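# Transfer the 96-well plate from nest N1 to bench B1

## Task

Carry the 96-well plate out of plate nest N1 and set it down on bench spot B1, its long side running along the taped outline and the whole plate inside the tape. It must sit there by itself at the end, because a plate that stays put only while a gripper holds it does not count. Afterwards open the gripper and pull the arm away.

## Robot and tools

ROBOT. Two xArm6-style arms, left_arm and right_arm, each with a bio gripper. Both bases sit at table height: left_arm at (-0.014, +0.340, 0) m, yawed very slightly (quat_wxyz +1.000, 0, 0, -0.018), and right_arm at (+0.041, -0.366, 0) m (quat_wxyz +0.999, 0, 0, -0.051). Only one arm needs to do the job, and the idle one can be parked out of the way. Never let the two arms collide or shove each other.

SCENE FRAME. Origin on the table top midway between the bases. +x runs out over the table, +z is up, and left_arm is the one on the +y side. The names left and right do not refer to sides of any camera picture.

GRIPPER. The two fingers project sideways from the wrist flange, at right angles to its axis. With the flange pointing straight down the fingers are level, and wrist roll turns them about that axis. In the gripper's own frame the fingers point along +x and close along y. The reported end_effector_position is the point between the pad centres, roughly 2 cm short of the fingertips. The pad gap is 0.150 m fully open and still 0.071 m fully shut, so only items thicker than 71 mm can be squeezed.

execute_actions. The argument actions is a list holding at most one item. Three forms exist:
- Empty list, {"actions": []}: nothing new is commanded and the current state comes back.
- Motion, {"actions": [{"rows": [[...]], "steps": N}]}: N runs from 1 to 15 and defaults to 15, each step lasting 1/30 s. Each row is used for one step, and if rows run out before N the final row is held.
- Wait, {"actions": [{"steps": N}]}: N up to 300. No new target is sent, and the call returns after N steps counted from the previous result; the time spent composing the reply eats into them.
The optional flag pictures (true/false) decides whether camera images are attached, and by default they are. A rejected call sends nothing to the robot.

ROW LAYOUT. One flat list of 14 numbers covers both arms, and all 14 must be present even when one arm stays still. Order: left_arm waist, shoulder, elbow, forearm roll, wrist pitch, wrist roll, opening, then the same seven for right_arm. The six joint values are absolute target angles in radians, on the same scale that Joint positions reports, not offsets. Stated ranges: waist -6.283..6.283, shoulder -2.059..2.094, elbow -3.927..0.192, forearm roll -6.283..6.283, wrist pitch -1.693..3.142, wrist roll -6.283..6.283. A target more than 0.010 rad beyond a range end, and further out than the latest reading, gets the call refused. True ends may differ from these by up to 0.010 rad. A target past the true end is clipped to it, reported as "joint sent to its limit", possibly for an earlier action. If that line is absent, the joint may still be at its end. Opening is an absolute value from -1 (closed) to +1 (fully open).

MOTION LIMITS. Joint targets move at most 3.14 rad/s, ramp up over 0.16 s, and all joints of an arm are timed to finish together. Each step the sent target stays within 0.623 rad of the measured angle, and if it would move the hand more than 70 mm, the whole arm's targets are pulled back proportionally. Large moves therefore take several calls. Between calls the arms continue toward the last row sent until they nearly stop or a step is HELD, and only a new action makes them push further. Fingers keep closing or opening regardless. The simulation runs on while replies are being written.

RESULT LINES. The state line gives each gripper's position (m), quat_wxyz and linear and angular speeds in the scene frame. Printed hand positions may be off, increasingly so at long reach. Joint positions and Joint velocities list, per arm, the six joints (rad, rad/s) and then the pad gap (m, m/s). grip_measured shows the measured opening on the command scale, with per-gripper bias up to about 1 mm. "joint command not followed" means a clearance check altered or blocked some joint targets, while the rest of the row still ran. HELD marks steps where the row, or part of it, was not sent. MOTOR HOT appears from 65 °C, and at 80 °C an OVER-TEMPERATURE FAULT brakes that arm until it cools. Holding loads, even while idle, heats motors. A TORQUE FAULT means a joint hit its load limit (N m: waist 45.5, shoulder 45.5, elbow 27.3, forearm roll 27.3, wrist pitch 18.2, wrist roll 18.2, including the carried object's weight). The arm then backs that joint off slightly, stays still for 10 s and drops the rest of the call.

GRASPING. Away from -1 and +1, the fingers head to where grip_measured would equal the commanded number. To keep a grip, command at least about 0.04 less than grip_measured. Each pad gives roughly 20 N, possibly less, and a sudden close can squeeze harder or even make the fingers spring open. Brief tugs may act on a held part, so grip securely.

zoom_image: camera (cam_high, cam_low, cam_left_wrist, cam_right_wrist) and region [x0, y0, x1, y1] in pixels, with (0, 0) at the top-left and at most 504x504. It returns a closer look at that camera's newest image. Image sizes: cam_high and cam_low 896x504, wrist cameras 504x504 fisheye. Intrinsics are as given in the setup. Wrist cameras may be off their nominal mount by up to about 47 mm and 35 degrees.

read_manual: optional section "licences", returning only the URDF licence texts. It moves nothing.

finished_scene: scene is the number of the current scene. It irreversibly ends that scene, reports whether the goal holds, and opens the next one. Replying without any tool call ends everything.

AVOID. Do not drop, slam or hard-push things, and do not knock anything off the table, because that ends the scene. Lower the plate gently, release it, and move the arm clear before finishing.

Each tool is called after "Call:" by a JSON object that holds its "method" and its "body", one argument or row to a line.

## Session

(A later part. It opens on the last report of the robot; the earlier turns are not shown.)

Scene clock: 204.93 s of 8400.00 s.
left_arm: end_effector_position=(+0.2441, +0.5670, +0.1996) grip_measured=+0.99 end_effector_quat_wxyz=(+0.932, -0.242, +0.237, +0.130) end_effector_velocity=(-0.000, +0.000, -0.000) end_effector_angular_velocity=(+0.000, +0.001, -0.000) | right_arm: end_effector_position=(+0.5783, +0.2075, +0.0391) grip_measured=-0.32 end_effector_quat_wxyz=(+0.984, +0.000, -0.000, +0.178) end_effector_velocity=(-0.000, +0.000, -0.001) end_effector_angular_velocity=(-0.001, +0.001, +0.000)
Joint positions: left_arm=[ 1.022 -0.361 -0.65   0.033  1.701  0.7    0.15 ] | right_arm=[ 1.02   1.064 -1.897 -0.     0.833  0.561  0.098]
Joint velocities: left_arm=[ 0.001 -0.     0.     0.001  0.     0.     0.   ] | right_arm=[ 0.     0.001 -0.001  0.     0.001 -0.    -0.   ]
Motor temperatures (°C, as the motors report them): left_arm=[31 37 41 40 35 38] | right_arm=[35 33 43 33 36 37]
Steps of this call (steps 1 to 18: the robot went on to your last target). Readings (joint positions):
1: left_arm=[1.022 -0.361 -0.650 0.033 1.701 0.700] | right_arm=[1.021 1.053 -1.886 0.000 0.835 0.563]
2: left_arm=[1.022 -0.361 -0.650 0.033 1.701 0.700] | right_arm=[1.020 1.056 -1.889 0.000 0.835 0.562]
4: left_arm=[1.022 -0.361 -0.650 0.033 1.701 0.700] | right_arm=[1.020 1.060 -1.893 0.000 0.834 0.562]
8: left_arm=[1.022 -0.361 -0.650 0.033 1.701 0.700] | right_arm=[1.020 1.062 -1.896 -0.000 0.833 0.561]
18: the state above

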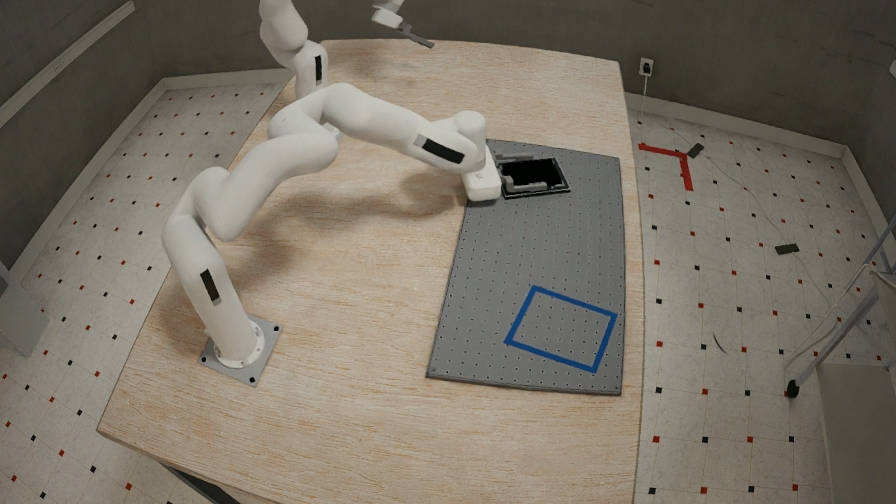

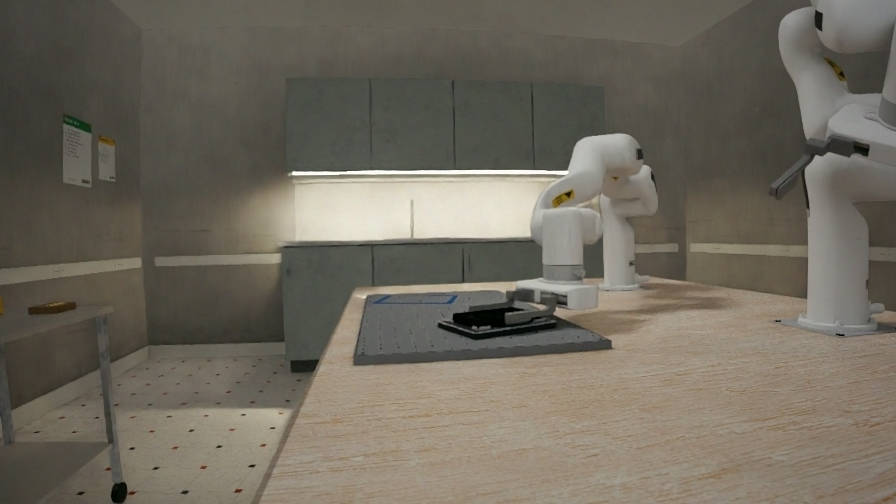

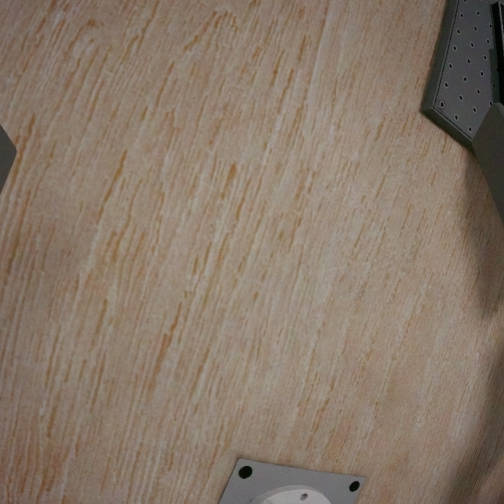

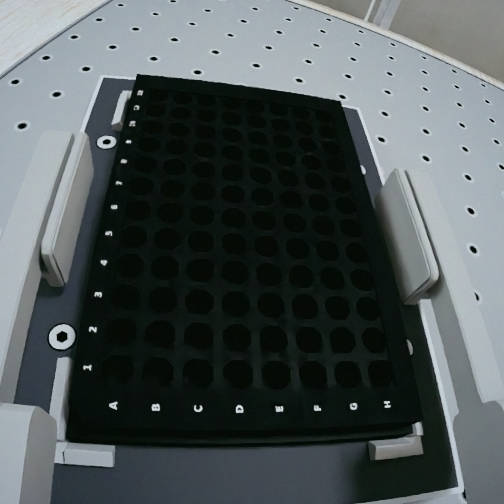

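Call:
{"method": "execute_actions", "body": {
  "actions": [
    {"rows": [
[1.022,-0.361,-0.65,0.033,1.701,0.7,1, 1.0199,1.0648,-1.8976,0,0.8328,0.5609,-0.35],
[1.022,-0.361,-0.65,0.033,1.701,0.7,1, 1.0199,1.0660,-1.8982,0,0.8322,0.5609,-0.39],
[1.022,-0.361,-0.65,0.033,1.701,0.7,1, 1.0199,1.0671,-1.8987,0,0.8316,0.5609,-0.43],
[1.022,-0.361,-0.65,0.033,1.701,0.7,1, 1.0199,1.0671,-1.8987,0,0.8316,0.5609,-0.47],
[1.022,-0.361,-0.65,0.033,1.701,0.7,1, 1.0199,1.0671,-1.8987,0,0.8316,0.5609,-0.51],
[1.022,-0.361,-0.65,0.033,1.701,0.7,1, 1.0199,1.0671,-1.8987,0,0.8316,0.5609,-0.55],
[1.022,-0.361,-0.65,0.033,1.701,0.7,1, 1.0199,1.0671,-1.8987,0,0.8316,0.5609,-0.58],
[1.022,-0.361,-0.65,0.033,1.701,0.7,1, 1.0199,1.0671,-1.8987,0,0.8316,0.5609,-0.605],
[1.022,-0.361,-0.65,0.033,1.701,0.7,1, 1.0199,1.0671,-1.8987,0,0.8316,0.5609,-0.63],
[1.022,-0.361,-0.65,0.033,1.701,0.7,1, 1.0199,1.0671,-1.8987,0,0.8316,0.5609,-0.655],
[1.022,-0.361,-0.65,0.033,1.701,0.7,1, 1.0199,1.0671,-1.8987,0,0.8316,0.5609,-0.68],
[1.022,-0.361,-0.65,0.033,1.701,0.7,1, 1.0199,1.0671,-1.8987,0,0.8316,0.5609,-0.705],
[1.022,-0.361,-0.65,0.033,1.701,0.7,1, 1.0199,1.0671,-1.8987,0,0.8316,0.5609,-0.73],
[1.022,-0.361,-0.65,0.033,1.701,0.7,1, 1.0199,1.0671,-1.8987,0,0.8316,0.5609,-0.755],
[1.022,-0.361,-0.65,0.033,1.701,0.7,1, 1.0199,1.0671,-1.8987,0,0.8316,0.5609,-0.78]
], "steps": 15}
  ],
  "pictures": false
}}

Call:
{"method": "execute_actions", "body": {
  "actions": [
    {"steps": 8}
  ]
}}

Scene clock: 225.10 s of 8400.00 s.
left_arm: end_effector_position=(+0.2441, +0.5670, +0.1996) grip_measured=+0.99 end_effector_quat_wxyz=(+0.932, -0.242, +0.237, +0.130) end_effector_velocity=(-0.000, +0.000, +0.000) end_effector_angular_velocity=(+0.000, -0.000, +0.001) | right_arm: end_effector_position=(+0.5783, +0.2075, +0.0375) grip_measured=-0.64 end_effector_quat_wxyz=(+0.984, -0.000, +0.000, +0.178) end_effector_velocity=(-0.000, +0.000, -0.000) end_effector_angular_velocity=(-0.000, +0.000, +0.000)
Joint positions: left_arm=[ 1.022 -0.361 -0.65   0.033  1.701  0.7    0.15 ] | right_arm=[ 1.02   1.067 -1.899  0.     0.832  0.561  0.085]
Joint velocities: left_arm=[ 0.001  0.    -0.    -0.     0.    -0.     0.   ] | right_arm=[ 0.  0.  0.  0. -0. -0. -0.]
Motor temperatures (°C, as the motors report them): left_arm=[31 37 42 40 35 38] | right_arm=[35 34 44 33 36 37]
Steps of this call (steps 1 to 15: the robot went on to your last target; steps 16 to 90: nothing new was sent; then 16.67 s passed at rest; steps 91 to 105: all 15 steps of this action). Readings (joint positions):
91: left_arm=[1.022 -0.361 -0.650 0.033 1.701 0.700] | right_arm=[1.020 1.064 -1.897 0.000 0.833 0.561]
92: left_arm=[1.022 -0.361 -0.650 0.033 1.701 0.700] | right_arm=[1.020 1.064 -1.897 -0.000 0.833 0.561]
94: left_arm=[1.022 -0.361 -0.650 0.033 1.701 0.700] | right_arm=[1.020 1.065 -1.898 -0.000 0.833 0.561]
98: left_arm=[1.022 -0.361 -0.650 0.033 1.701 0.700] | right_arm=[1.020 1.067 -1.898 0.000 0.832 0.561]
105: the state above

Scene clock: 225.37 s of 8400.00 s.
left_arm: end_effector_position=(+0.2441, +0.5670, +0.1996) grip_measured=+0.99 end_effector_quat_wxyz=(+0.932, -0.242, +0.237, +0.130) end_effector_velocity=(+0.000, -0.000, -0.000) end_effector_angular_velocity=(-0.001, -0.001, +0.000) | right_arm: end_effector_position=(+0.5783, +0.2075, +0.0375) grip_measured=-0.64 end_effector_quat_wxyz=(+0.984, -0.000, +0.000, +0.178) end_effector_velocity=(-0.001, +0.000, -0.000) end_effector_angular_velocity=(-0.001, +0.001, +0.001)
Joint positions: left_arm=[ 1.022 -0.361 -0.65   0.033  1.701  0.7    0.15 ] | right_arm=[ 1.02   1.067 -1.899  0.     0.832  0.561  0.085]
Joint velocities: left_arm=[-0.     0.     0.    -0.001  0.     0.    -0.   ] | right_arm=[ 0.001  0.     0.    -0.     0.001  0.     0.   ]
Motor temperatures (°C, as the motors report them): left_arm=[31 37 42 40 35 38] | right_arm=[35 34 44 33 36 37]
Steps of this call (steps 1 to 8: the robot went on to your last target). Readings (joint positions):
1: left_arm=[1.022 -0.361 -0.650 0.033 1.701 0.700] | right_arm=[1.020 1.067 -1.899 0.000 0.832 0.561]
2: left_arm=[1.022 -0.361 -0.650 0.033 1.701 0.700] | right_arm=[1.020 1.067 -1.899 0.000 0.832 0.561]
4: left_arm=[1.022 -0.361 -0.650 0.033 1.701 0.700] | right_arm=[1.020 1.067 -1.899 0.000 0.832 0.561]
8: the state above

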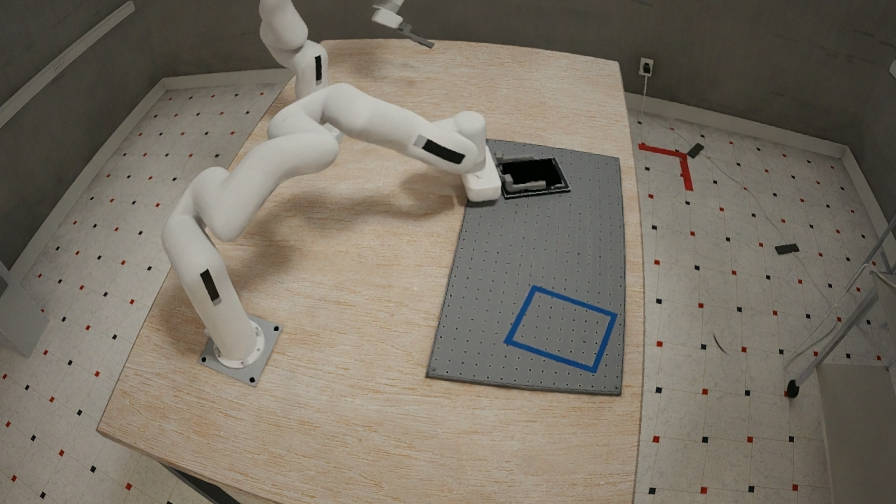

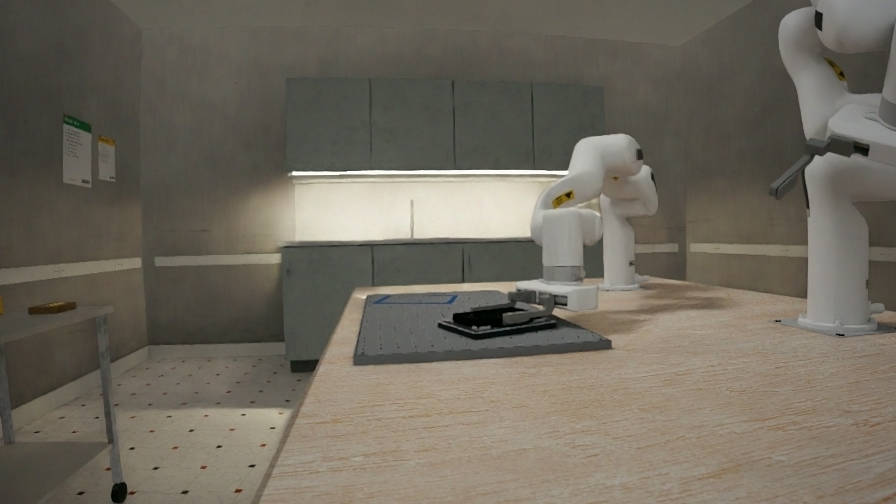

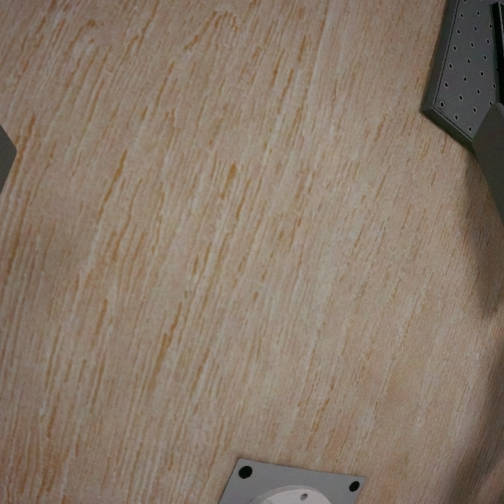

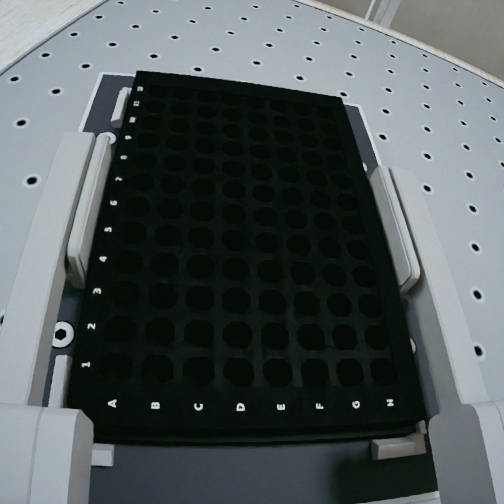

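Call:
{"method": "zoom_image", "body": {
  "camera": "cam_right_wrist",
  "region": [40, 200, 170, 330]
}}

Call:
{"method": "zoom_image", "body": {
  "camera": "cam_right_wrist",
  "region": [330, 350, 460, 480]
}}

Call:
{"method": "zoom_image", "body": {
  "camera": "cam_low",
  "region": [470, 290, 570, 340]
}}

Region (40, 200, 170, 330) of cam_right_wrist's 504x504 image, scaled by 3.877, with more detail than that image has.

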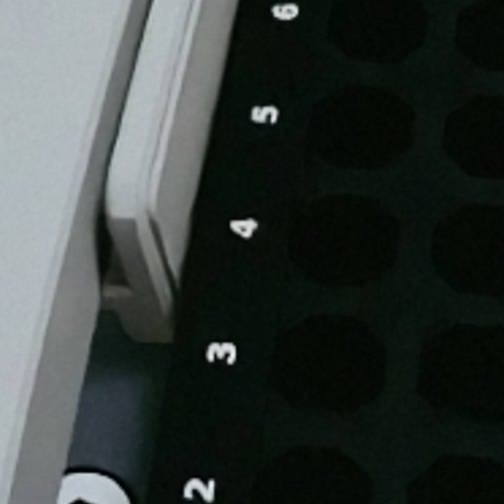

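Region (330, 350, 460, 480) of cam_right_wrist's 504x504 image, scaled by 3.877, with more detail than that image has.

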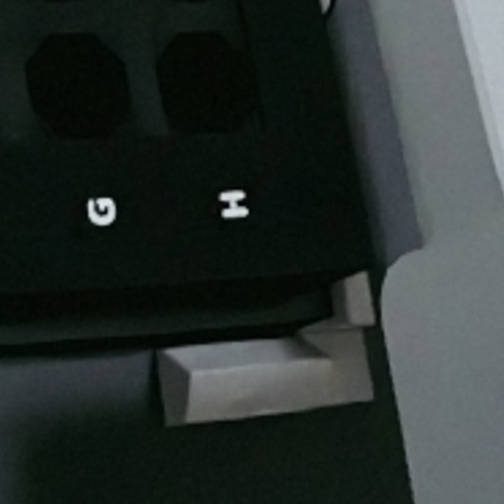

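Region (470, 290, 570, 340) of cam_low's 896x504 image, scaled by 5.040, with more detail than that image has.

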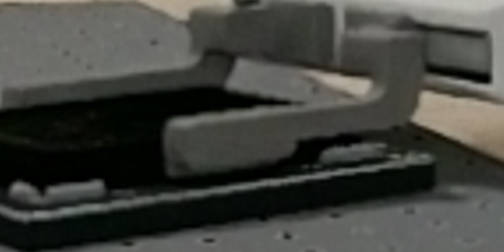

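Call:
{"method": "execute_actions", "body": {
  "actions": [
    {"rows": [
[1.022,-0.361,-0.65,0.033,1.701,0.7,1, 1.0199,1.0671,-1.8987,0,0.8316,0.5609,-0.6],
[1.022,-0.361,-0.65,0.033,1.701,0.7,1, 1.0199,1.0671,-1.8987,0,0.8316,0.5609,-0.57],
[1.022,-0.361,-0.65,0.033,1.701,0.7,1, 1.0199,1.0645,-1.8975,0,0.8330,0.5609,-0.57],
[1.022,-0.361,-0.65,0.033,1.701,0.7,1, 1.0199,1.0614,-1.8960,0,0.8346,0.5609,-0.57],
[1.022,-0.361,-0.65,0.033,1.701,0.7,1, 1.0199,1.0614,-1.8960,0,0.8346,0.5609,-0.57],
[1.022,-0.361,-0.65,0.033,1.701,0.7,1, 1.0199,1.0614,-1.8960,0,0.8346,0.5609,-0.57],
[1.022,-0.361,-0.65,0.033,1.701,0.7,1, 1.0199,1.0614,-1.8960,0,0.8346,0.5609,-0.57],
[1.022,-0.361,-0.65,0.033,1.701,0.7,1, 1.0199,1.0614,-1.8960,0,0.8346,0.5609,-0.57],
[1.022,-0.361,-0.65,0.033,1.701,0.7,1, 1.0199,1.0614,-1.8960,0,0.8346,0.5609,-0.59],
[1.022,-0.361,-0.65,0.033,1.701,0.7,1, 1.0199,1.0614,-1.8960,0,0.8346,0.5609,-0.61],
[1.022,-0.361,-0.65,0.033,1.701,0.7,1, 1.0199,1.0614,-1.8960,0,0.8346,0.5609,-0.635],
[1.022,-0.361,-0.65,0.033,1.701,0.7,1, 1.0199,1.0614,-1.8960,0,0.8346,0.5609,-0.66],
[1.022,-0.361,-0.65,0.033,1.701,0.7,1, 1.0199,1.0614,-1.8960,0,0.8346,0.5609,-0.69],
[1.022,-0.361,-0.65,0.033,1.701,0.7,1, 1.0199,1.0614,-1.8960,0,0.8346,0.5609,-0.72],
[1.022,-0.361,-0.65,0.033,1.701,0.7,1, 1.0199,1.0614,-1.8960,0,0.8346,0.5609,-0.76]
], "steps": 15}
  ],
  "pictures": false
}}

Call:
{"method": "execute_actions", "body": {
  "actions": [
    {"steps": 8}
  ]
}}

Scene clock: 247.70 s of 8400.00 s.
left_arm: end_effector_position=(+0.2441, +0.5670, +0.1996) grip_measured=+0.99 end_effector_quat_wxyz=(+0.932, -0.242, +0.237, +0.130) end_effector_velocity=(-0.000, -0.000, -0.000) end_effector_angular_velocity=(-0.000, +0.001, -0.000) | right_arm: end_effector_position=(+0.5783, +0.2075, +0.0400) grip_measured=-0.66 end_effector_quat_wxyz=(+0.984, +0.000, -0.000, +0.178) end_effector_velocity=(-0.001, -0.000, -0.001) end_effector_angular_velocity=(-0.003, +0.002, +0.001)
Joint positions: left_arm=[ 1.022 -0.361 -0.65   0.033  1.701  0.7    0.15 ] | right_arm=[ 1.02   1.061 -1.896 -0.     0.834  0.561  0.084]
Joint velocities: left_arm=[-0.     0.     0.001  0.    -0.    -0.    -0.   ] | right_arm=[ 0.    -0.001  0.002  0.     0.002 -0.001  0.   ]
Motor temperatures (°C, as the motors report them): left_arm=[31 37 42 40 35 38] | right_arm=[35 34 44 33 36 37]
Steps of this call (steps 1 to 15: the robot went on to your last target; steps 16 to 90: nothing new was sent; then 18.83 s passed at rest; steps 91 to 105: all 15 steps of this action). Readings (joint positions):
91: left_arm=[1.022 -0.361 -0.650 0.033 1.701 0.700] | right_arm=[1.020 1.067 -1.899 0.000 0.832 0.561]
92: left_arm=[1.022 -0.361 -0.650 0.033 1.701 0.700] | right_arm=[1.020 1.067 -1.899 -0.000 0.832 0.561]
94: left_arm=[1.022 -0.361 -0.650 0.033 1.701 0.700] | right_arm=[1.020 1.067 -1.898 -0.000 0.832 0.561]
98: left_arm=[1.022 -0.361 -0.650 0.033 1.701 0.700] | right_arm=[1.020 1.063 -1.897 -0.000 0.834 0.561]
105: the state above

Scene clock: 247.97 s of 8400.00 s.
left_arm: end_effector_position=(+0.2441, +0.5670, +0.1996) grip_measured=+0.99 end_effector_quat_wxyz=(+0.932, -0.242, +0.237, +0.130) end_effector_velocity=(-0.000, -0.000, -0.000) end_effector_angular_velocity=(-0.000, +0.001, -0.000) | right_arm: end_effector_position=(+0.5783, +0.2075, +0.0400) grip_measured=-0.66 end_effector_quat_wxyz=(+0.984, +0.000, -0.000, +0.178) end_effector_velocity=(+0.001, -0.000, +0.001) end_effector_angular_velocity=(+0.001, -0.001, -0.000)
Joint positions: left_arm=[ 1.022 -0.361 -0.65   0.033  1.701  0.7    0.15 ] | right_arm=[ 1.02   1.061 -1.896 -0.     0.835  0.561  0.084]
Joint velocities: left_arm=[-0.  0.  0.  0.  0. -0. -0.] | right_arm=[-0.001 -0.    -0.001  0.    -0.    -0.     0.   ]
Motor temperatures (°C, as the motors report them): left_arm=[31 37 42 40 35 38] | right_arm=[35 34 44 33 36 37]
Steps of this call (steps 1 to 8: the robot went on to your last target). Readings (joint positions):
1: left_arm=[1.022 -0.361 -0.650 0.033 1.701 0.700] | right_arm=[1.020 1.061 -1.896 -0.000 0.834 0.561]
2: left_arm=[1.022 -0.361 -0.650 0.033 1.701 0.700] | right_arm=[1.020 1.061 -1.896 -0.000 0.834 0.561]
4: left_arm=[1.022 -0.361 -0.650 0.033 1.701 0.700] | right_arm=[1.020 1.061 -1.896 -0.000 0.835 0.561]
8: the state above

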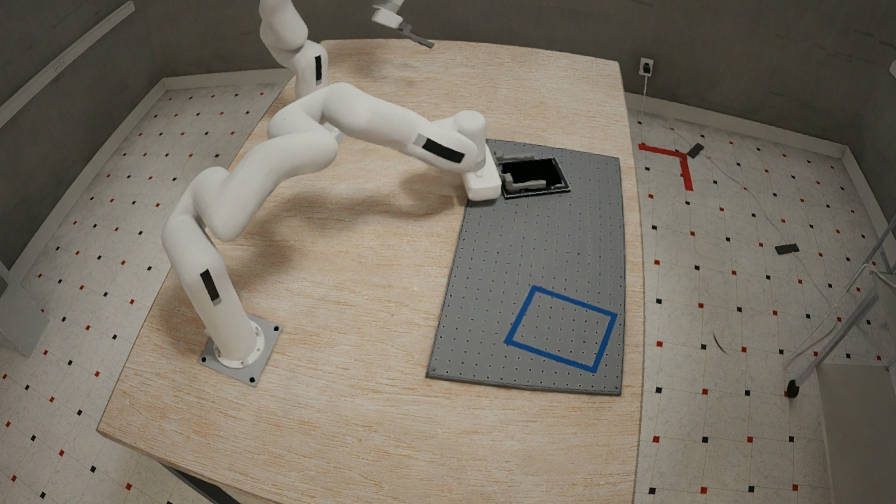

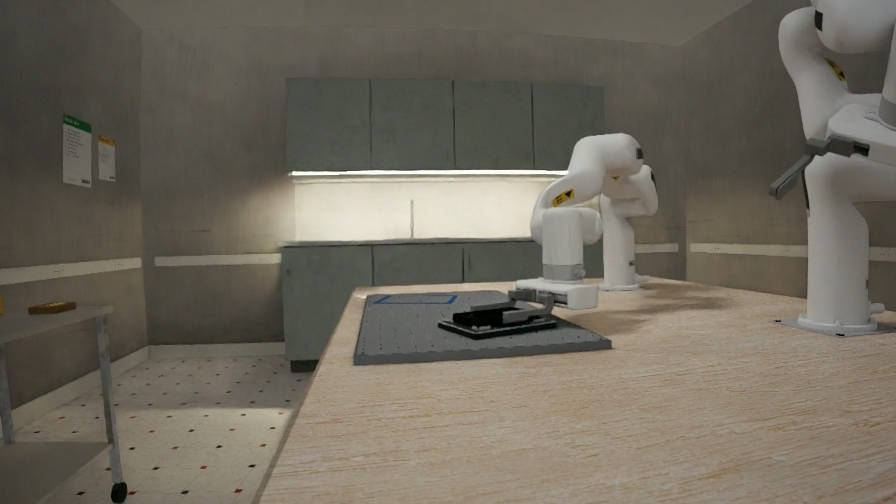

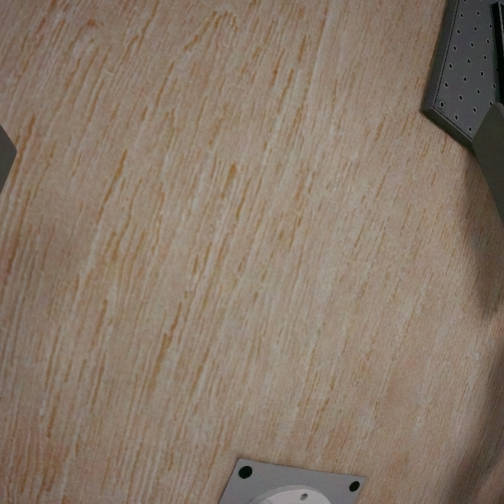

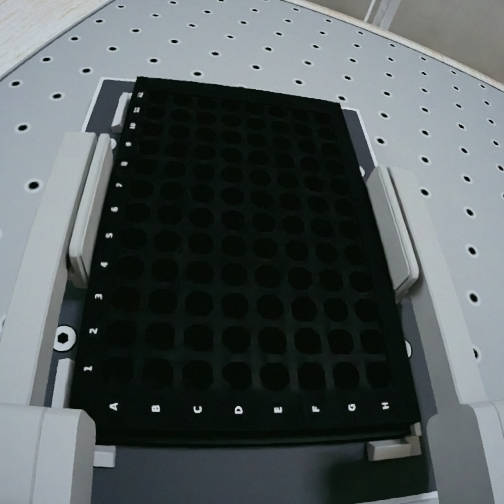

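Call:
{"method": "zoom_image", "body": {
  "camera": "cam_right_wrist",
  "region": [40, 200, 170, 330]
}}

Call:
{"method": "zoom_image", "body": {
  "camera": "cam_right_wrist",
  "region": [330, 200, 460, 330]
}}

Call:
{"method": "zoom_image", "body": {
  "camera": "cam_high",
  "region": [490, 145, 580, 205]
}}

Call:
{"method": "zoom_image", "body": {
  "camera": "cam_low",
  "region": [470, 290, 570, 340]
}}

Region (40, 200, 170, 330) of cam_right_wrist's 504x504 image, scaled by 3.877, with more detail than that image has.

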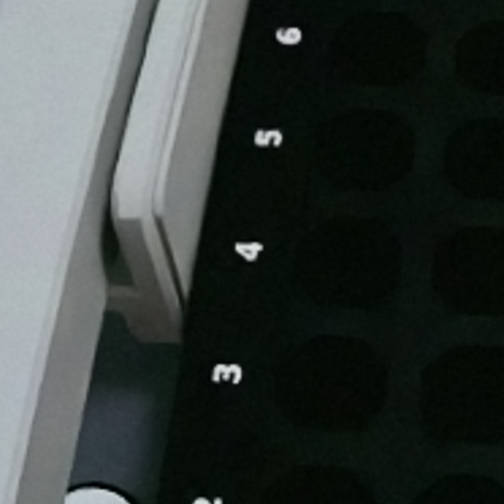

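Region (330, 200, 460, 330) of cam_right_wrist's 504x504 image, scaled by 3.877, with more detail than that image has.

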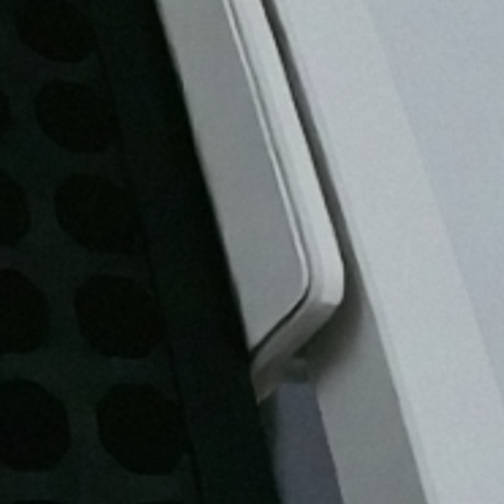

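Region (490, 145, 580, 205) of cam_high's 896x504 image, scaled by 5.600, with more detail than that image has.

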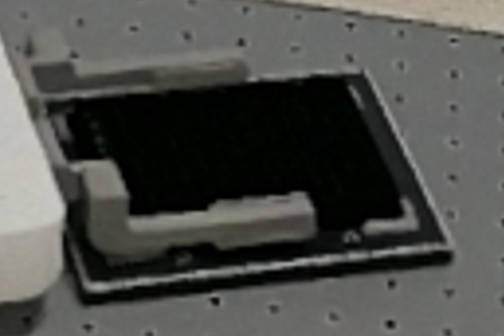

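Region (470, 290, 570, 340) of cam_low's 896x504 image, scaled by 5.040, with more detail than that image has.

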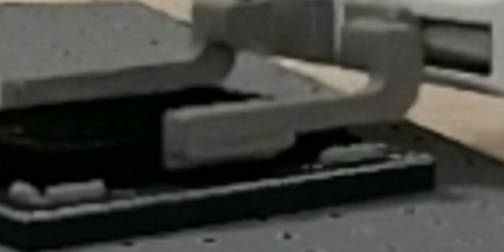

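Call:
{"method": "execute_actions", "body": {
  "actions": [
    {"rows": [
[1.022,-0.361,-0.65,0.033,1.701,0.7,1, 1.0199,1.0597,-1.8953,0,0.8356,0.5609,-0.78],
[1.022,-0.361,-0.65,0.033,1.701,0.7,1, 1.0199,1.0550,-1.8934,0,0.8384,0.5609,-0.78],
[1.022,-0.361,-0.65,0.033,1.701,0.7,1, 1.0199,1.0477,-1.8904,0,0.8428,0.5609,-0.78],
[1.022,-0.361,-0.65,0.033,1.701,0.7,1, 1.0199,1.0387,-1.8868,0,0.8481,0.5609,-0.78],
[1.022,-0.361,-0.65,0.033,1.701,0.7,1, 1.0199,1.0291,-1.8829,0,0.8538,0.5609,-0.78],
[1.022,-0.361,-0.65,0.033,1.701,0.7,1, 1.0199,1.0202,-1.8793,0,0.8591,0.5609,-0.78],
[1.022,-0.361,-0.65,0.033,1.701,0.7,1, 1.0199,1.0128,-1.8763,0,0.8635,0.5609,-0.78],
[1.022,-0.361,-0.65,0.033,1.701,0.7,1, 1.0199,1.0081,-1.8744,0,0.8663,0.5609,-0.78],
[1.022,-0.361,-0.65,0.033,1.701,0.7,1, 1.0199,1.0064,-1.8737,0,0.8673,0.5609,-0.78],
[1.022,-0.361,-0.65,0.033,1.701,0.7,1, 1.0145,1.0029,-1.8670,0,0.8641,0.5617,-0.78],
[1.022,-0.361,-0.65,0.033,1.701,0.7,1, 1.0036,0.9960,-1.8536,0,0.8576,0.5633,-0.78],
[1.022,-0.361,-0.65,0.033,1.701,0.7,1, 0.9873,0.9855,-1.8335,0,0.8479,0.5656,-0.78],
[1.022,-0.361,-0.65,0.033,1.701,0.7,1, 0.9656,0.9716,-1.8067,0,0.8350,0.5688,-0.78],
[1.022,-0.361,-0.65,0.033,1.701,0.7,1, 0.9384,0.9542,-1.7731,0,0.8189,0.5727,-0.78],
[1.022,-0.361,-0.65,0.033,1.701,0.7,1, 0.4766,0.6585,-1.2032,0,0.5447,0.6396,-0.78]
], "steps": 15}
  ],
  "pictures": false
}}

Call:
{"method": "execute_actions", "body": {
  "actions": [
    {"steps": 50}
  ]
}}

Scene clock: 294.83 s of 8400.00 s.
left_arm: end_effector_position=(+0.2441, +0.5670, +0.1996) grip_measured=+0.99 end_effector_quat_wxyz=(+0.932, -0.242, +0.237, +0.130) end_effector_velocity=(-0.000, +0.000, -0.000) end_effector_angular_velocity=(-0.000, +0.000, +0.001) | right_arm: end_effector_position=(+0.5909, +0.1886, +0.0642) grip_measured=-0.66 end_effector_quat_wxyz=(+0.987, +0.001, -0.001, +0.163) end_effector_velocity=(+0.178, -0.291, -0.014) end_effector_angular_velocity=(-0.026, +0.021, -0.462)
Joint positions: left_arm=[ 1.022 -0.361 -0.65   0.033  1.701  0.7    0.15 ] | right_arm=[ 0.993  0.989 -1.839 -0.     0.848  0.565  0.084]
Joint velocities: left_arm=[ 0.001 -0.     0.    -0.     0.    -0.    -0.   ] | right_arm=[-0.404 -0.269  0.524  0.    -0.222  0.058  0.   ]
Motor temperatures (°C, as the motors report them): left_arm=[31 37 42 40 35 38] | right_arm=[35 34 44 33 36 37]
Steps of this call (steps 1 to 15: the robot went on to your last target; steps 16 to 90: nothing new was sent; then 43.37 s passed at rest; steps 91 to 105: all 15 steps of this action). Readings (joint positions):
91: left_arm=[1.022 -0.361 -0.650 0.033 1.701 0.700] | right_arm=[1.020 1.061 -1.896 -0.000 0.835 0.561]
92: left_arm=[1.022 -0.361 -0.650 0.033 1.701 0.700] | right_arm=[1.020 1.061 -1.896 0.000 0.835 0.561]
94: left_arm=[1.022 -0.361 -0.650 0.033 1.701 0.700] | right_arm=[1.020 1.058 -1.893 0.000 0.838 0.561]
98: left_arm=[1.022 -0.361 -0.650 0.033 1.701 0.700] | right_arm=[1.020 1.035 -1.884 0.000 0.851 0.561]
105: the state above

Scene clock: 296.50 s of 8400.00 s.
left_arm: end_effector_position=(+0.2441, +0.5670, +0.1996) grip_measured=+0.99 end_effector_quat_wxyz=(+0.932, -0.242, +0.237, +0.130) end_effector_velocity=(+0.000, +0.000, +0.000) end_effector_angular_velocity=(+0.000, -0.001, +0.000) | right_arm: end_effector_position=(+0.6831, -0.2082, +0.0600) grip_measured=-0.66 end_effector_quat_wxyz=(+0.991, +0.000, -0.000, -0.132) end_effector_velocity=(+0.001, -0.001, +0.001) end_effector_angular_velocity=(+0.001, -0.002, -0.002)
Joint positions: left_arm=[ 1.022 -0.361 -0.65   0.033  1.701  0.7    0.15 ] | right_arm=[ 0.477  0.659 -1.203 -0.     0.545  0.64   0.084]
Joint velocities: left_arm=[-0.     0.    -0.001 -0.001  0.    -0.     0.   ] | right_arm=[-0.002 -0.    -0.     0.    -0.001  0.     0.   ]
Motor temperatures (°C, as the motors report them): left_arm=[31 37 42 40 35 38] | right_arm=[35 34 44 33 36 37]
Steps of this call (steps 1 to 50: the robot went on to your last target). Readings (joint positions):
1: left_arm=[1.022 -0.361 -0.650 0.033 1.701 0.700] | right_arm=[0.978 0.980 -1.820 -0.000 0.839 0.567]
2: left_arm=[1.022 -0.361 -0.650 0.033 1.701 0.700] | right_arm=[0.960 0.970 -1.800 -0.000 0.830 0.570]
4: left_arm=[1.022 -0.361 -0.650 0.033 1.701 0.700] | right_arm=[0.926 0.949 -1.760 0.000 0.810 0.575]
8: left_arm=[1.022 -0.361 -0.650 0.033 1.701 0.700] | right_arm=[0.860 0.907 -1.679 0.000 0.772 0.584]
50: the state above

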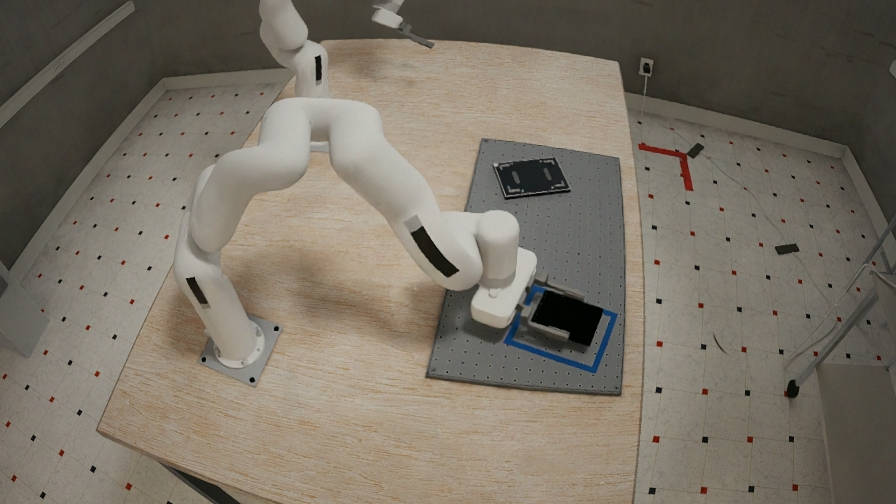

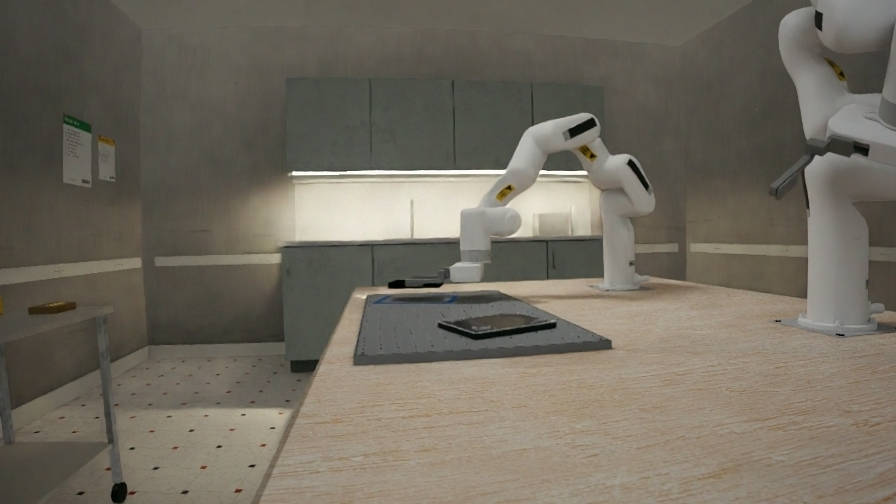

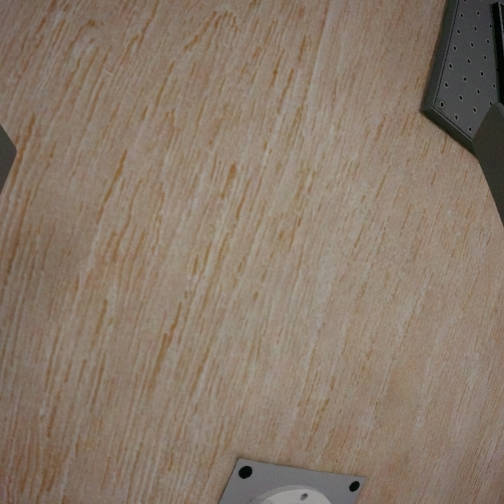

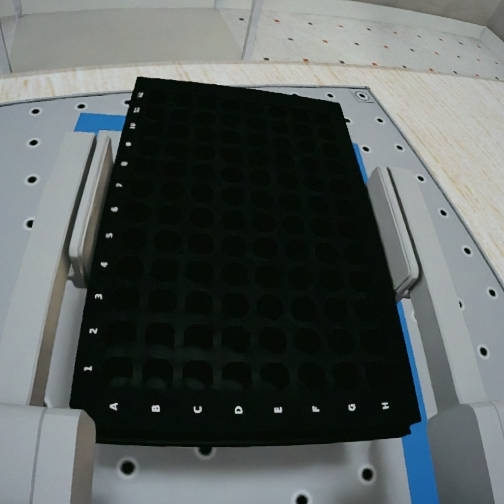

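Call:
{"method": "zoom_image", "body": {
  "camera": "cam_right_wrist",
  "region": [0, 80, 160, 240]
}}

Call:
{"method": "zoom_image", "body": {
  "camera": "cam_right_wrist",
  "region": [90, 400, 270, 504]
}}

Call:
{"method": "zoom_image", "body": {
  "camera": "cam_right_wrist",
  "region": [270, 380, 450, 504]
}}

Call:
{"method": "zoom_image", "body": {
  "camera": "cam_right_wrist",
  "region": [324, 80, 504, 320]
}}

Region (0, 80, 160, 240) of cam_right_wrist's 504x504 image, scaled by 3.150, with more detail than that image has.

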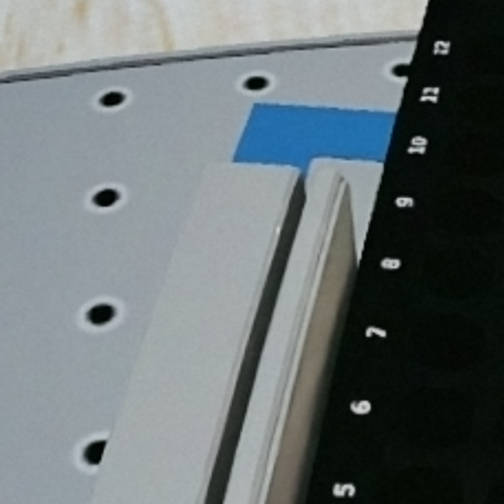

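Region (90, 400, 270, 504) of cam_right_wrist's 504x504 image, scaled by 2.800, with more detail than that image has; it fills the top 291 rows of this view, and the rest is white.

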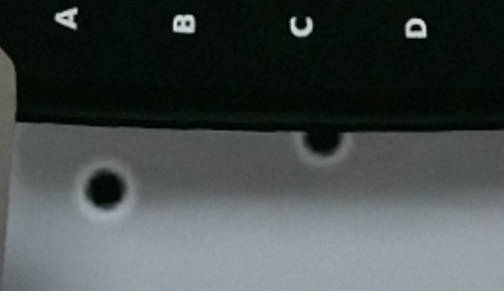

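Region (270, 380, 450, 504) of cam_right_wrist's 504x504 image, scaled by 2.800, with more detail than that image has; it fills the top 347 rows of this view, and the rest is white.

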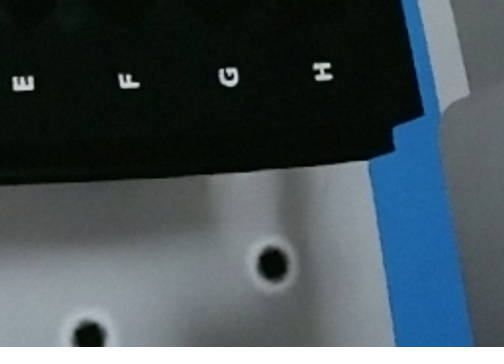

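Region (324, 80, 504, 320) of cam_right_wrist's 504x504 image, scaled by 2.100, with more detail than that image has; it fills the left 378 columns of this view, and the rest is white.

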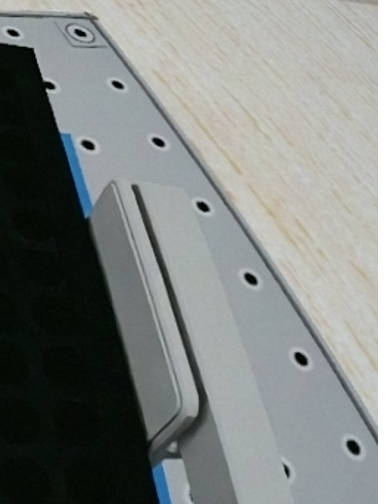

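Call:
{"method": "execute_actions", "body": {
  "actions": [
    {"rows": [
[1.022,-0.361,-0.65,0.033,1.701,0.7,1, 0.4766,0.6597,-1.2035,0,0.5438,0.6396,-0.78],
[1.022,-0.361,-0.65,0.033,1.701,0.7,1, 0.4768,0.6632,-1.2044,0,0.5412,0.6398,-0.78],
[1.022,-0.361,-0.65,0.033,1.701,0.7,1, 0.4770,0.6687,-1.2057,0,0.5370,0.6400,-0.78],
[1.022,-0.361,-0.65,0.033,1.701,0.7,1, 0.4773,0.6760,-1.2075,0,0.5316,0.6403,-0.78],
[1.022,-0.361,-0.65,0.033,1.701,0.7,1, 0.4777,0.6844,-1.2096,0,0.5252,0.6407,-0.78],
[1.022,-0.361,-0.65,0.033,1.701,0.7,1, 0.4781,0.6934,-1.2119,0,0.5185,0.6411,-0.78],
[1.022,-0.361,-0.65,0.033,1.701,0.7,1, 0.4784,0.7024,-1.2141,0,0.5117,0.6414,-0.78],
[1.022,-0.361,-0.65,0.033,1.701,0.7,1, 0.4788,0.7109,-1.2162,0,0.5053,0.6418,-0.78],
[1.022,-0.361,-0.65,0.033,1.701,0.7,1, 0.4791,0.7181,-1.2180,0,0.4999,0.6421,-0.78],
[1.022,-0.361,-0.65,0.033,1.701,0.7,1, 0.4793,0.7236,-1.2193,0,0.4957,0.6423,-0.78],
[1.022,-0.361,-0.65,0.033,1.701,0.7,1, 0.4795,0.7271,-1.2202,0,0.4931,0.6425,-0.78],
[1.022,-0.361,-0.65,0.033,1.701,0.7,1, 0.4795,0.7283,-1.2205,0,0.4922,0.6425,-0.78]
], "steps": 15}
  ],
  "pictures": false
}}

Call:
{"method": "execute_actions", "body": {
  "actions": [
    {"steps": 14}
  ]
}}

Scene clock: 332.93 s of 8400.00 s.
left_arm: end_effector_position=(+0.2441, +0.5670, +0.1996) grip_measured=+0.99 end_effector_quat_wxyz=(+0.932, -0.242, +0.237, +0.130) end_effector_velocity=(+0.000, +0.000, +0.000) end_effector_angular_velocity=(+0.000, -0.000, +0.000) | right_arm: end_effector_position=(+0.6814, -0.2075, +0.0335) grip_measured=-0.66 end_effector_quat_wxyz=(+0.991, -0.001, +0.001, -0.132) end_effector_velocity=(+0.001, +0.002, -0.022) end_effector_angular_velocity=(+0.004, -0.011, +0.001)
Joint positions: left_arm=[ 1.022 -0.361 -0.65   0.033  1.701  0.7    0.15 ] | right_arm=[ 0.479  0.723 -1.218  0.     0.498  0.642  0.084]
Joint velocities: left_arm=[ 0. -0. -0. -0.  0. -0. -0.] | right_arm=[ 0.003  0.064 -0.022 -0.    -0.054  0.002  0.   ]
Motor temperatures (°C, as the motors report them): left_arm=[31 37 42 40 35 38] | right_arm=[35 33 43 33 36 37]
Steps of this call (steps 1 to 15: the robot went on to your last target; steps 16 to 90: nothing new was sent; then 32.93 s passed at rest; steps 91 to 105: all 15 steps of this action). Readings (joint positions):
91: left_arm=[1.022 -0.361 -0.650 0.033 1.701 0.700] | right_arm=[0.477 0.659 -1.203 0.000 0.545 0.640]
92: left_arm=[1.022 -0.361 -0.650 0.033 1.701 0.700] | right_arm=[0.477 0.659 -1.203 -0.000 0.544 0.640]
94: left_arm=[1.022 -0.361 -0.650 0.033 1.701 0.700] | right_arm=[0.477 0.661 -1.204 -0.000 0.542 0.640]
98: left_arm=[1.022 -0.361 -0.650 0.033 1.701 0.700] | right_arm=[0.478 0.681 -1.209 -0.000 0.527 0.641]
105: the state above

Scene clock: 333.40 s of 8400.00 s.
left_arm: end_effector_position=(+0.2441, +0.5670, +0.1996) grip_measured=+0.99 end_effector_quat_wxyz=(+0.932, -0.242, +0.237, +0.130) end_effector_velocity=(+0.000, +0.000, +0.000) end_effector_angular_velocity=(+0.001, -0.000, +0.000) | right_arm: end_effector_position=(+0.6819, -0.2072, +0.0321) grip_measured=-0.66 end_effector_quat_wxyz=(+0.991, +0.000, -0.000, -0.132) end_effector_velocity=(+0.000, -0.001, -0.001) end_effector_angular_velocity=(-0.000, +0.001, -0.000)
Joint positions: left_arm=[ 1.022 -0.361 -0.65   0.033  1.701  0.7    0.15 ] | right_arm=[ 0.479  0.728 -1.221 -0.     0.492  0.642  0.084]
Joint velocities: left_arm=[ 0. -0. -0. -0. -0. -0.  0.] | right_arm=[-0.001  0.001 -0.001 -0.     0.001 -0.     0.   ]
Motor temperatures (°C, as the motors report them): left_arm=[31 37 42 40 35 38] | right_arm=[35 33 43 33 36 37]
Steps of this call (steps 1 to 14: the robot went on to your last target). Readings (joint positions):
1: left_arm=[1.022 -0.361 -0.650 0.033 1.701 0.700] | right_arm=[0.479 0.724 -1.219 0.000 0.496 0.642]
2: left_arm=[1.022 -0.361 -0.650 0.033 1.701 0.700] | right_arm=[0.479 0.726 -1.219 0.000 0.495 0.642]
4: left_arm=[1.022 -0.361 -0.650 0.033 1.701 0.700] | right_arm=[0.479 0.727 -1.220 -0.000 0.493 0.642]
8: left_arm=[1.022 -0.361 -0.650 0.033 1.701 0.700] | right_arm=[0.479 0.728 -1.221 -0.000 0.492 0.642]
14: the state above

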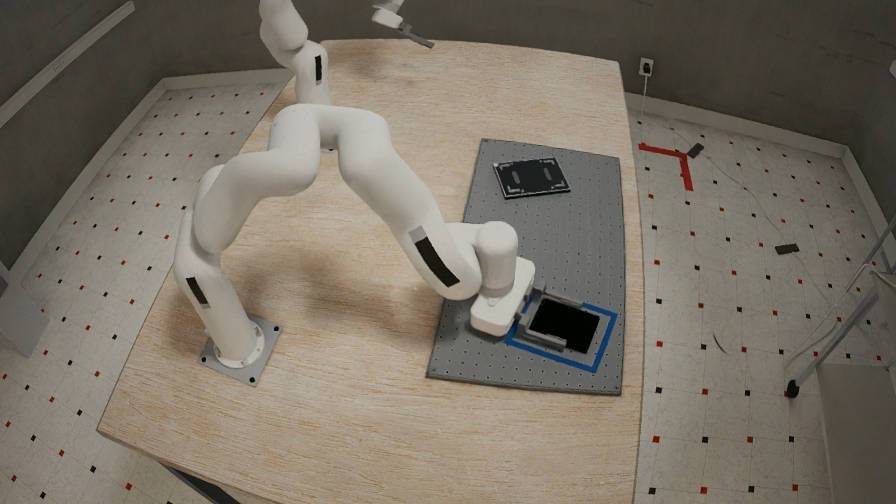

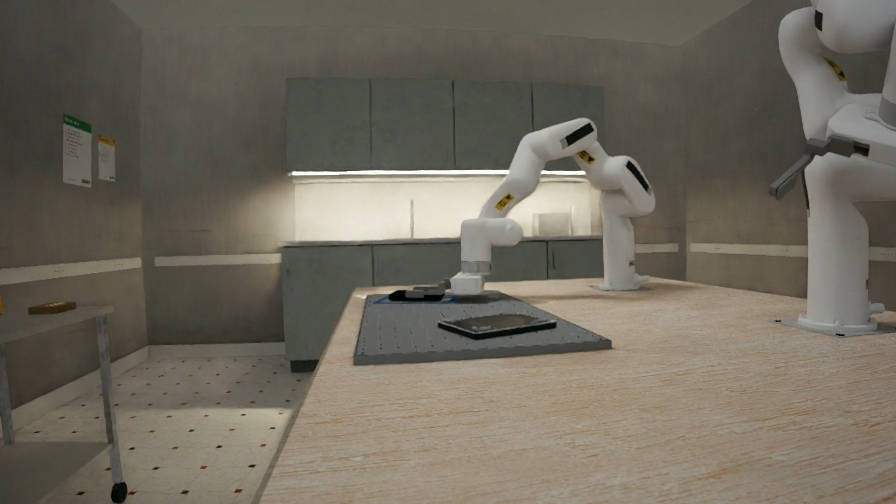

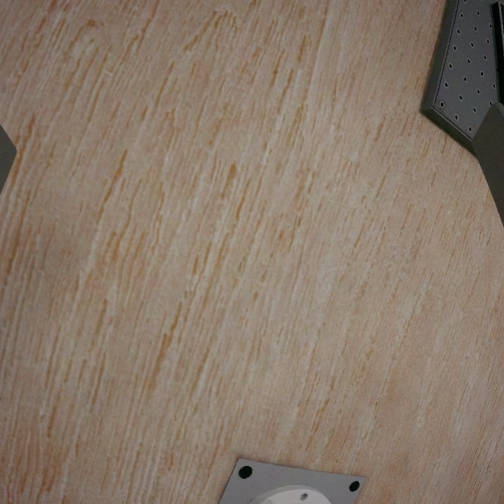

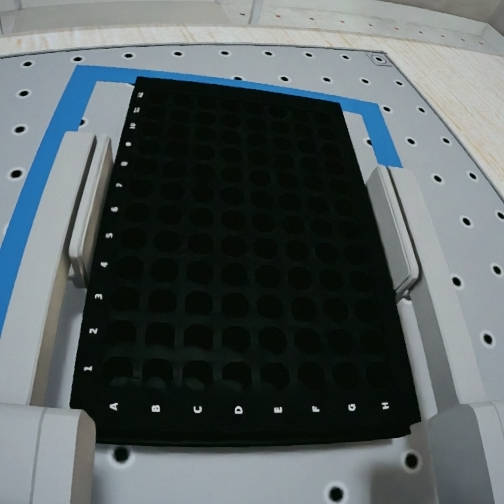

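Call:
{"method": "zoom_image", "body": {
  "camera": "cam_right_wrist",
  "region": [90, 390, 270, 504]
}}

Call:
{"method": "zoom_image", "body": {
  "camera": "cam_right_wrist",
  "region": [280, 390, 460, 504]
}}

Call:
{"method": "zoom_image", "body": {
  "camera": "cam_right_wrist",
  "region": [0, 40, 160, 200]
}}

Call:
{"method": "zoom_image", "body": {
  "camera": "cam_right_wrist",
  "region": [324, 90, 504, 350]
}}

Call:
{"method": "zoom_image", "body": {
  "camera": "cam_low",
  "region": [370, 270, 490, 315]
}}

Region (90, 390, 270, 504) of cam_right_wrist's 504x504 image, scaled by 2.800, with more detail than that image has; it fills the top 319 rows of this view, and the rest is white.

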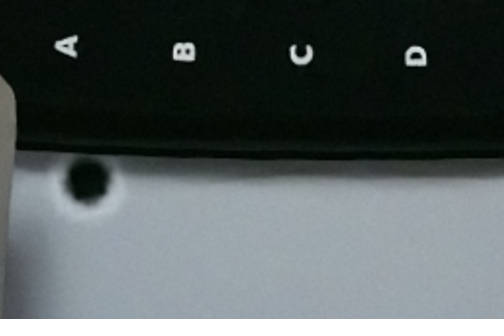

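Region (280, 390, 460, 504) of cam_right_wrist's 504x504 image, scaled by 2.800, with more detail than that image has; it fills the top 319 rows of this view, and the rest is white.

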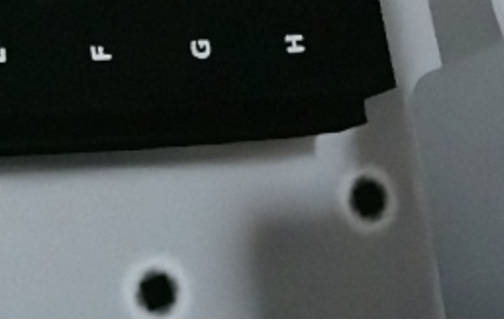

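Region (0, 40, 160, 200) of cam_right_wrist's 504x504 image, scaled by 3.150, with more detail than that image has.

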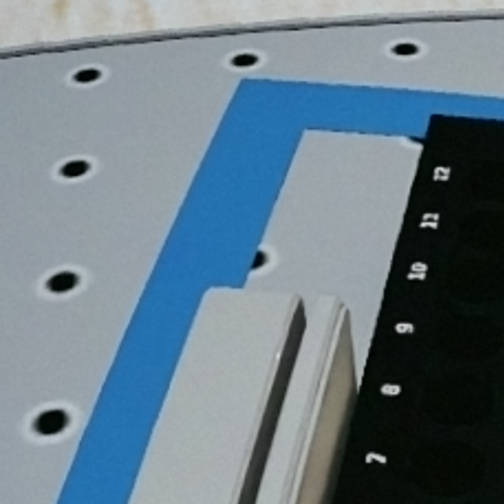

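Region (324, 90, 504, 350) of cam_right_wrist's 504x504 image, scaled by 1.938, with more detail than that image has; it fills the left 349 columns of this view, and the rest is white.

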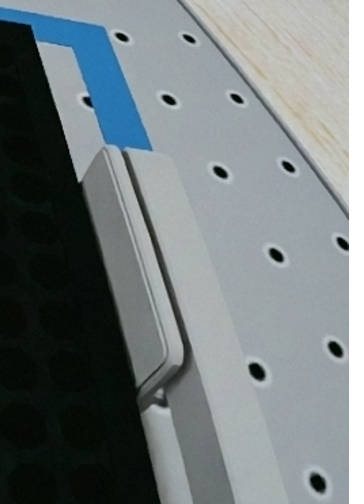

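Region (370, 270, 490, 315) of cam_low's 896x504 image, scaled by 4.200, with more detail than that image has; it fills the top 189 rows of this view, and the rest is white.

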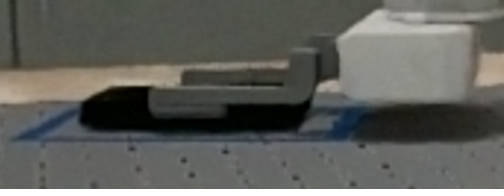

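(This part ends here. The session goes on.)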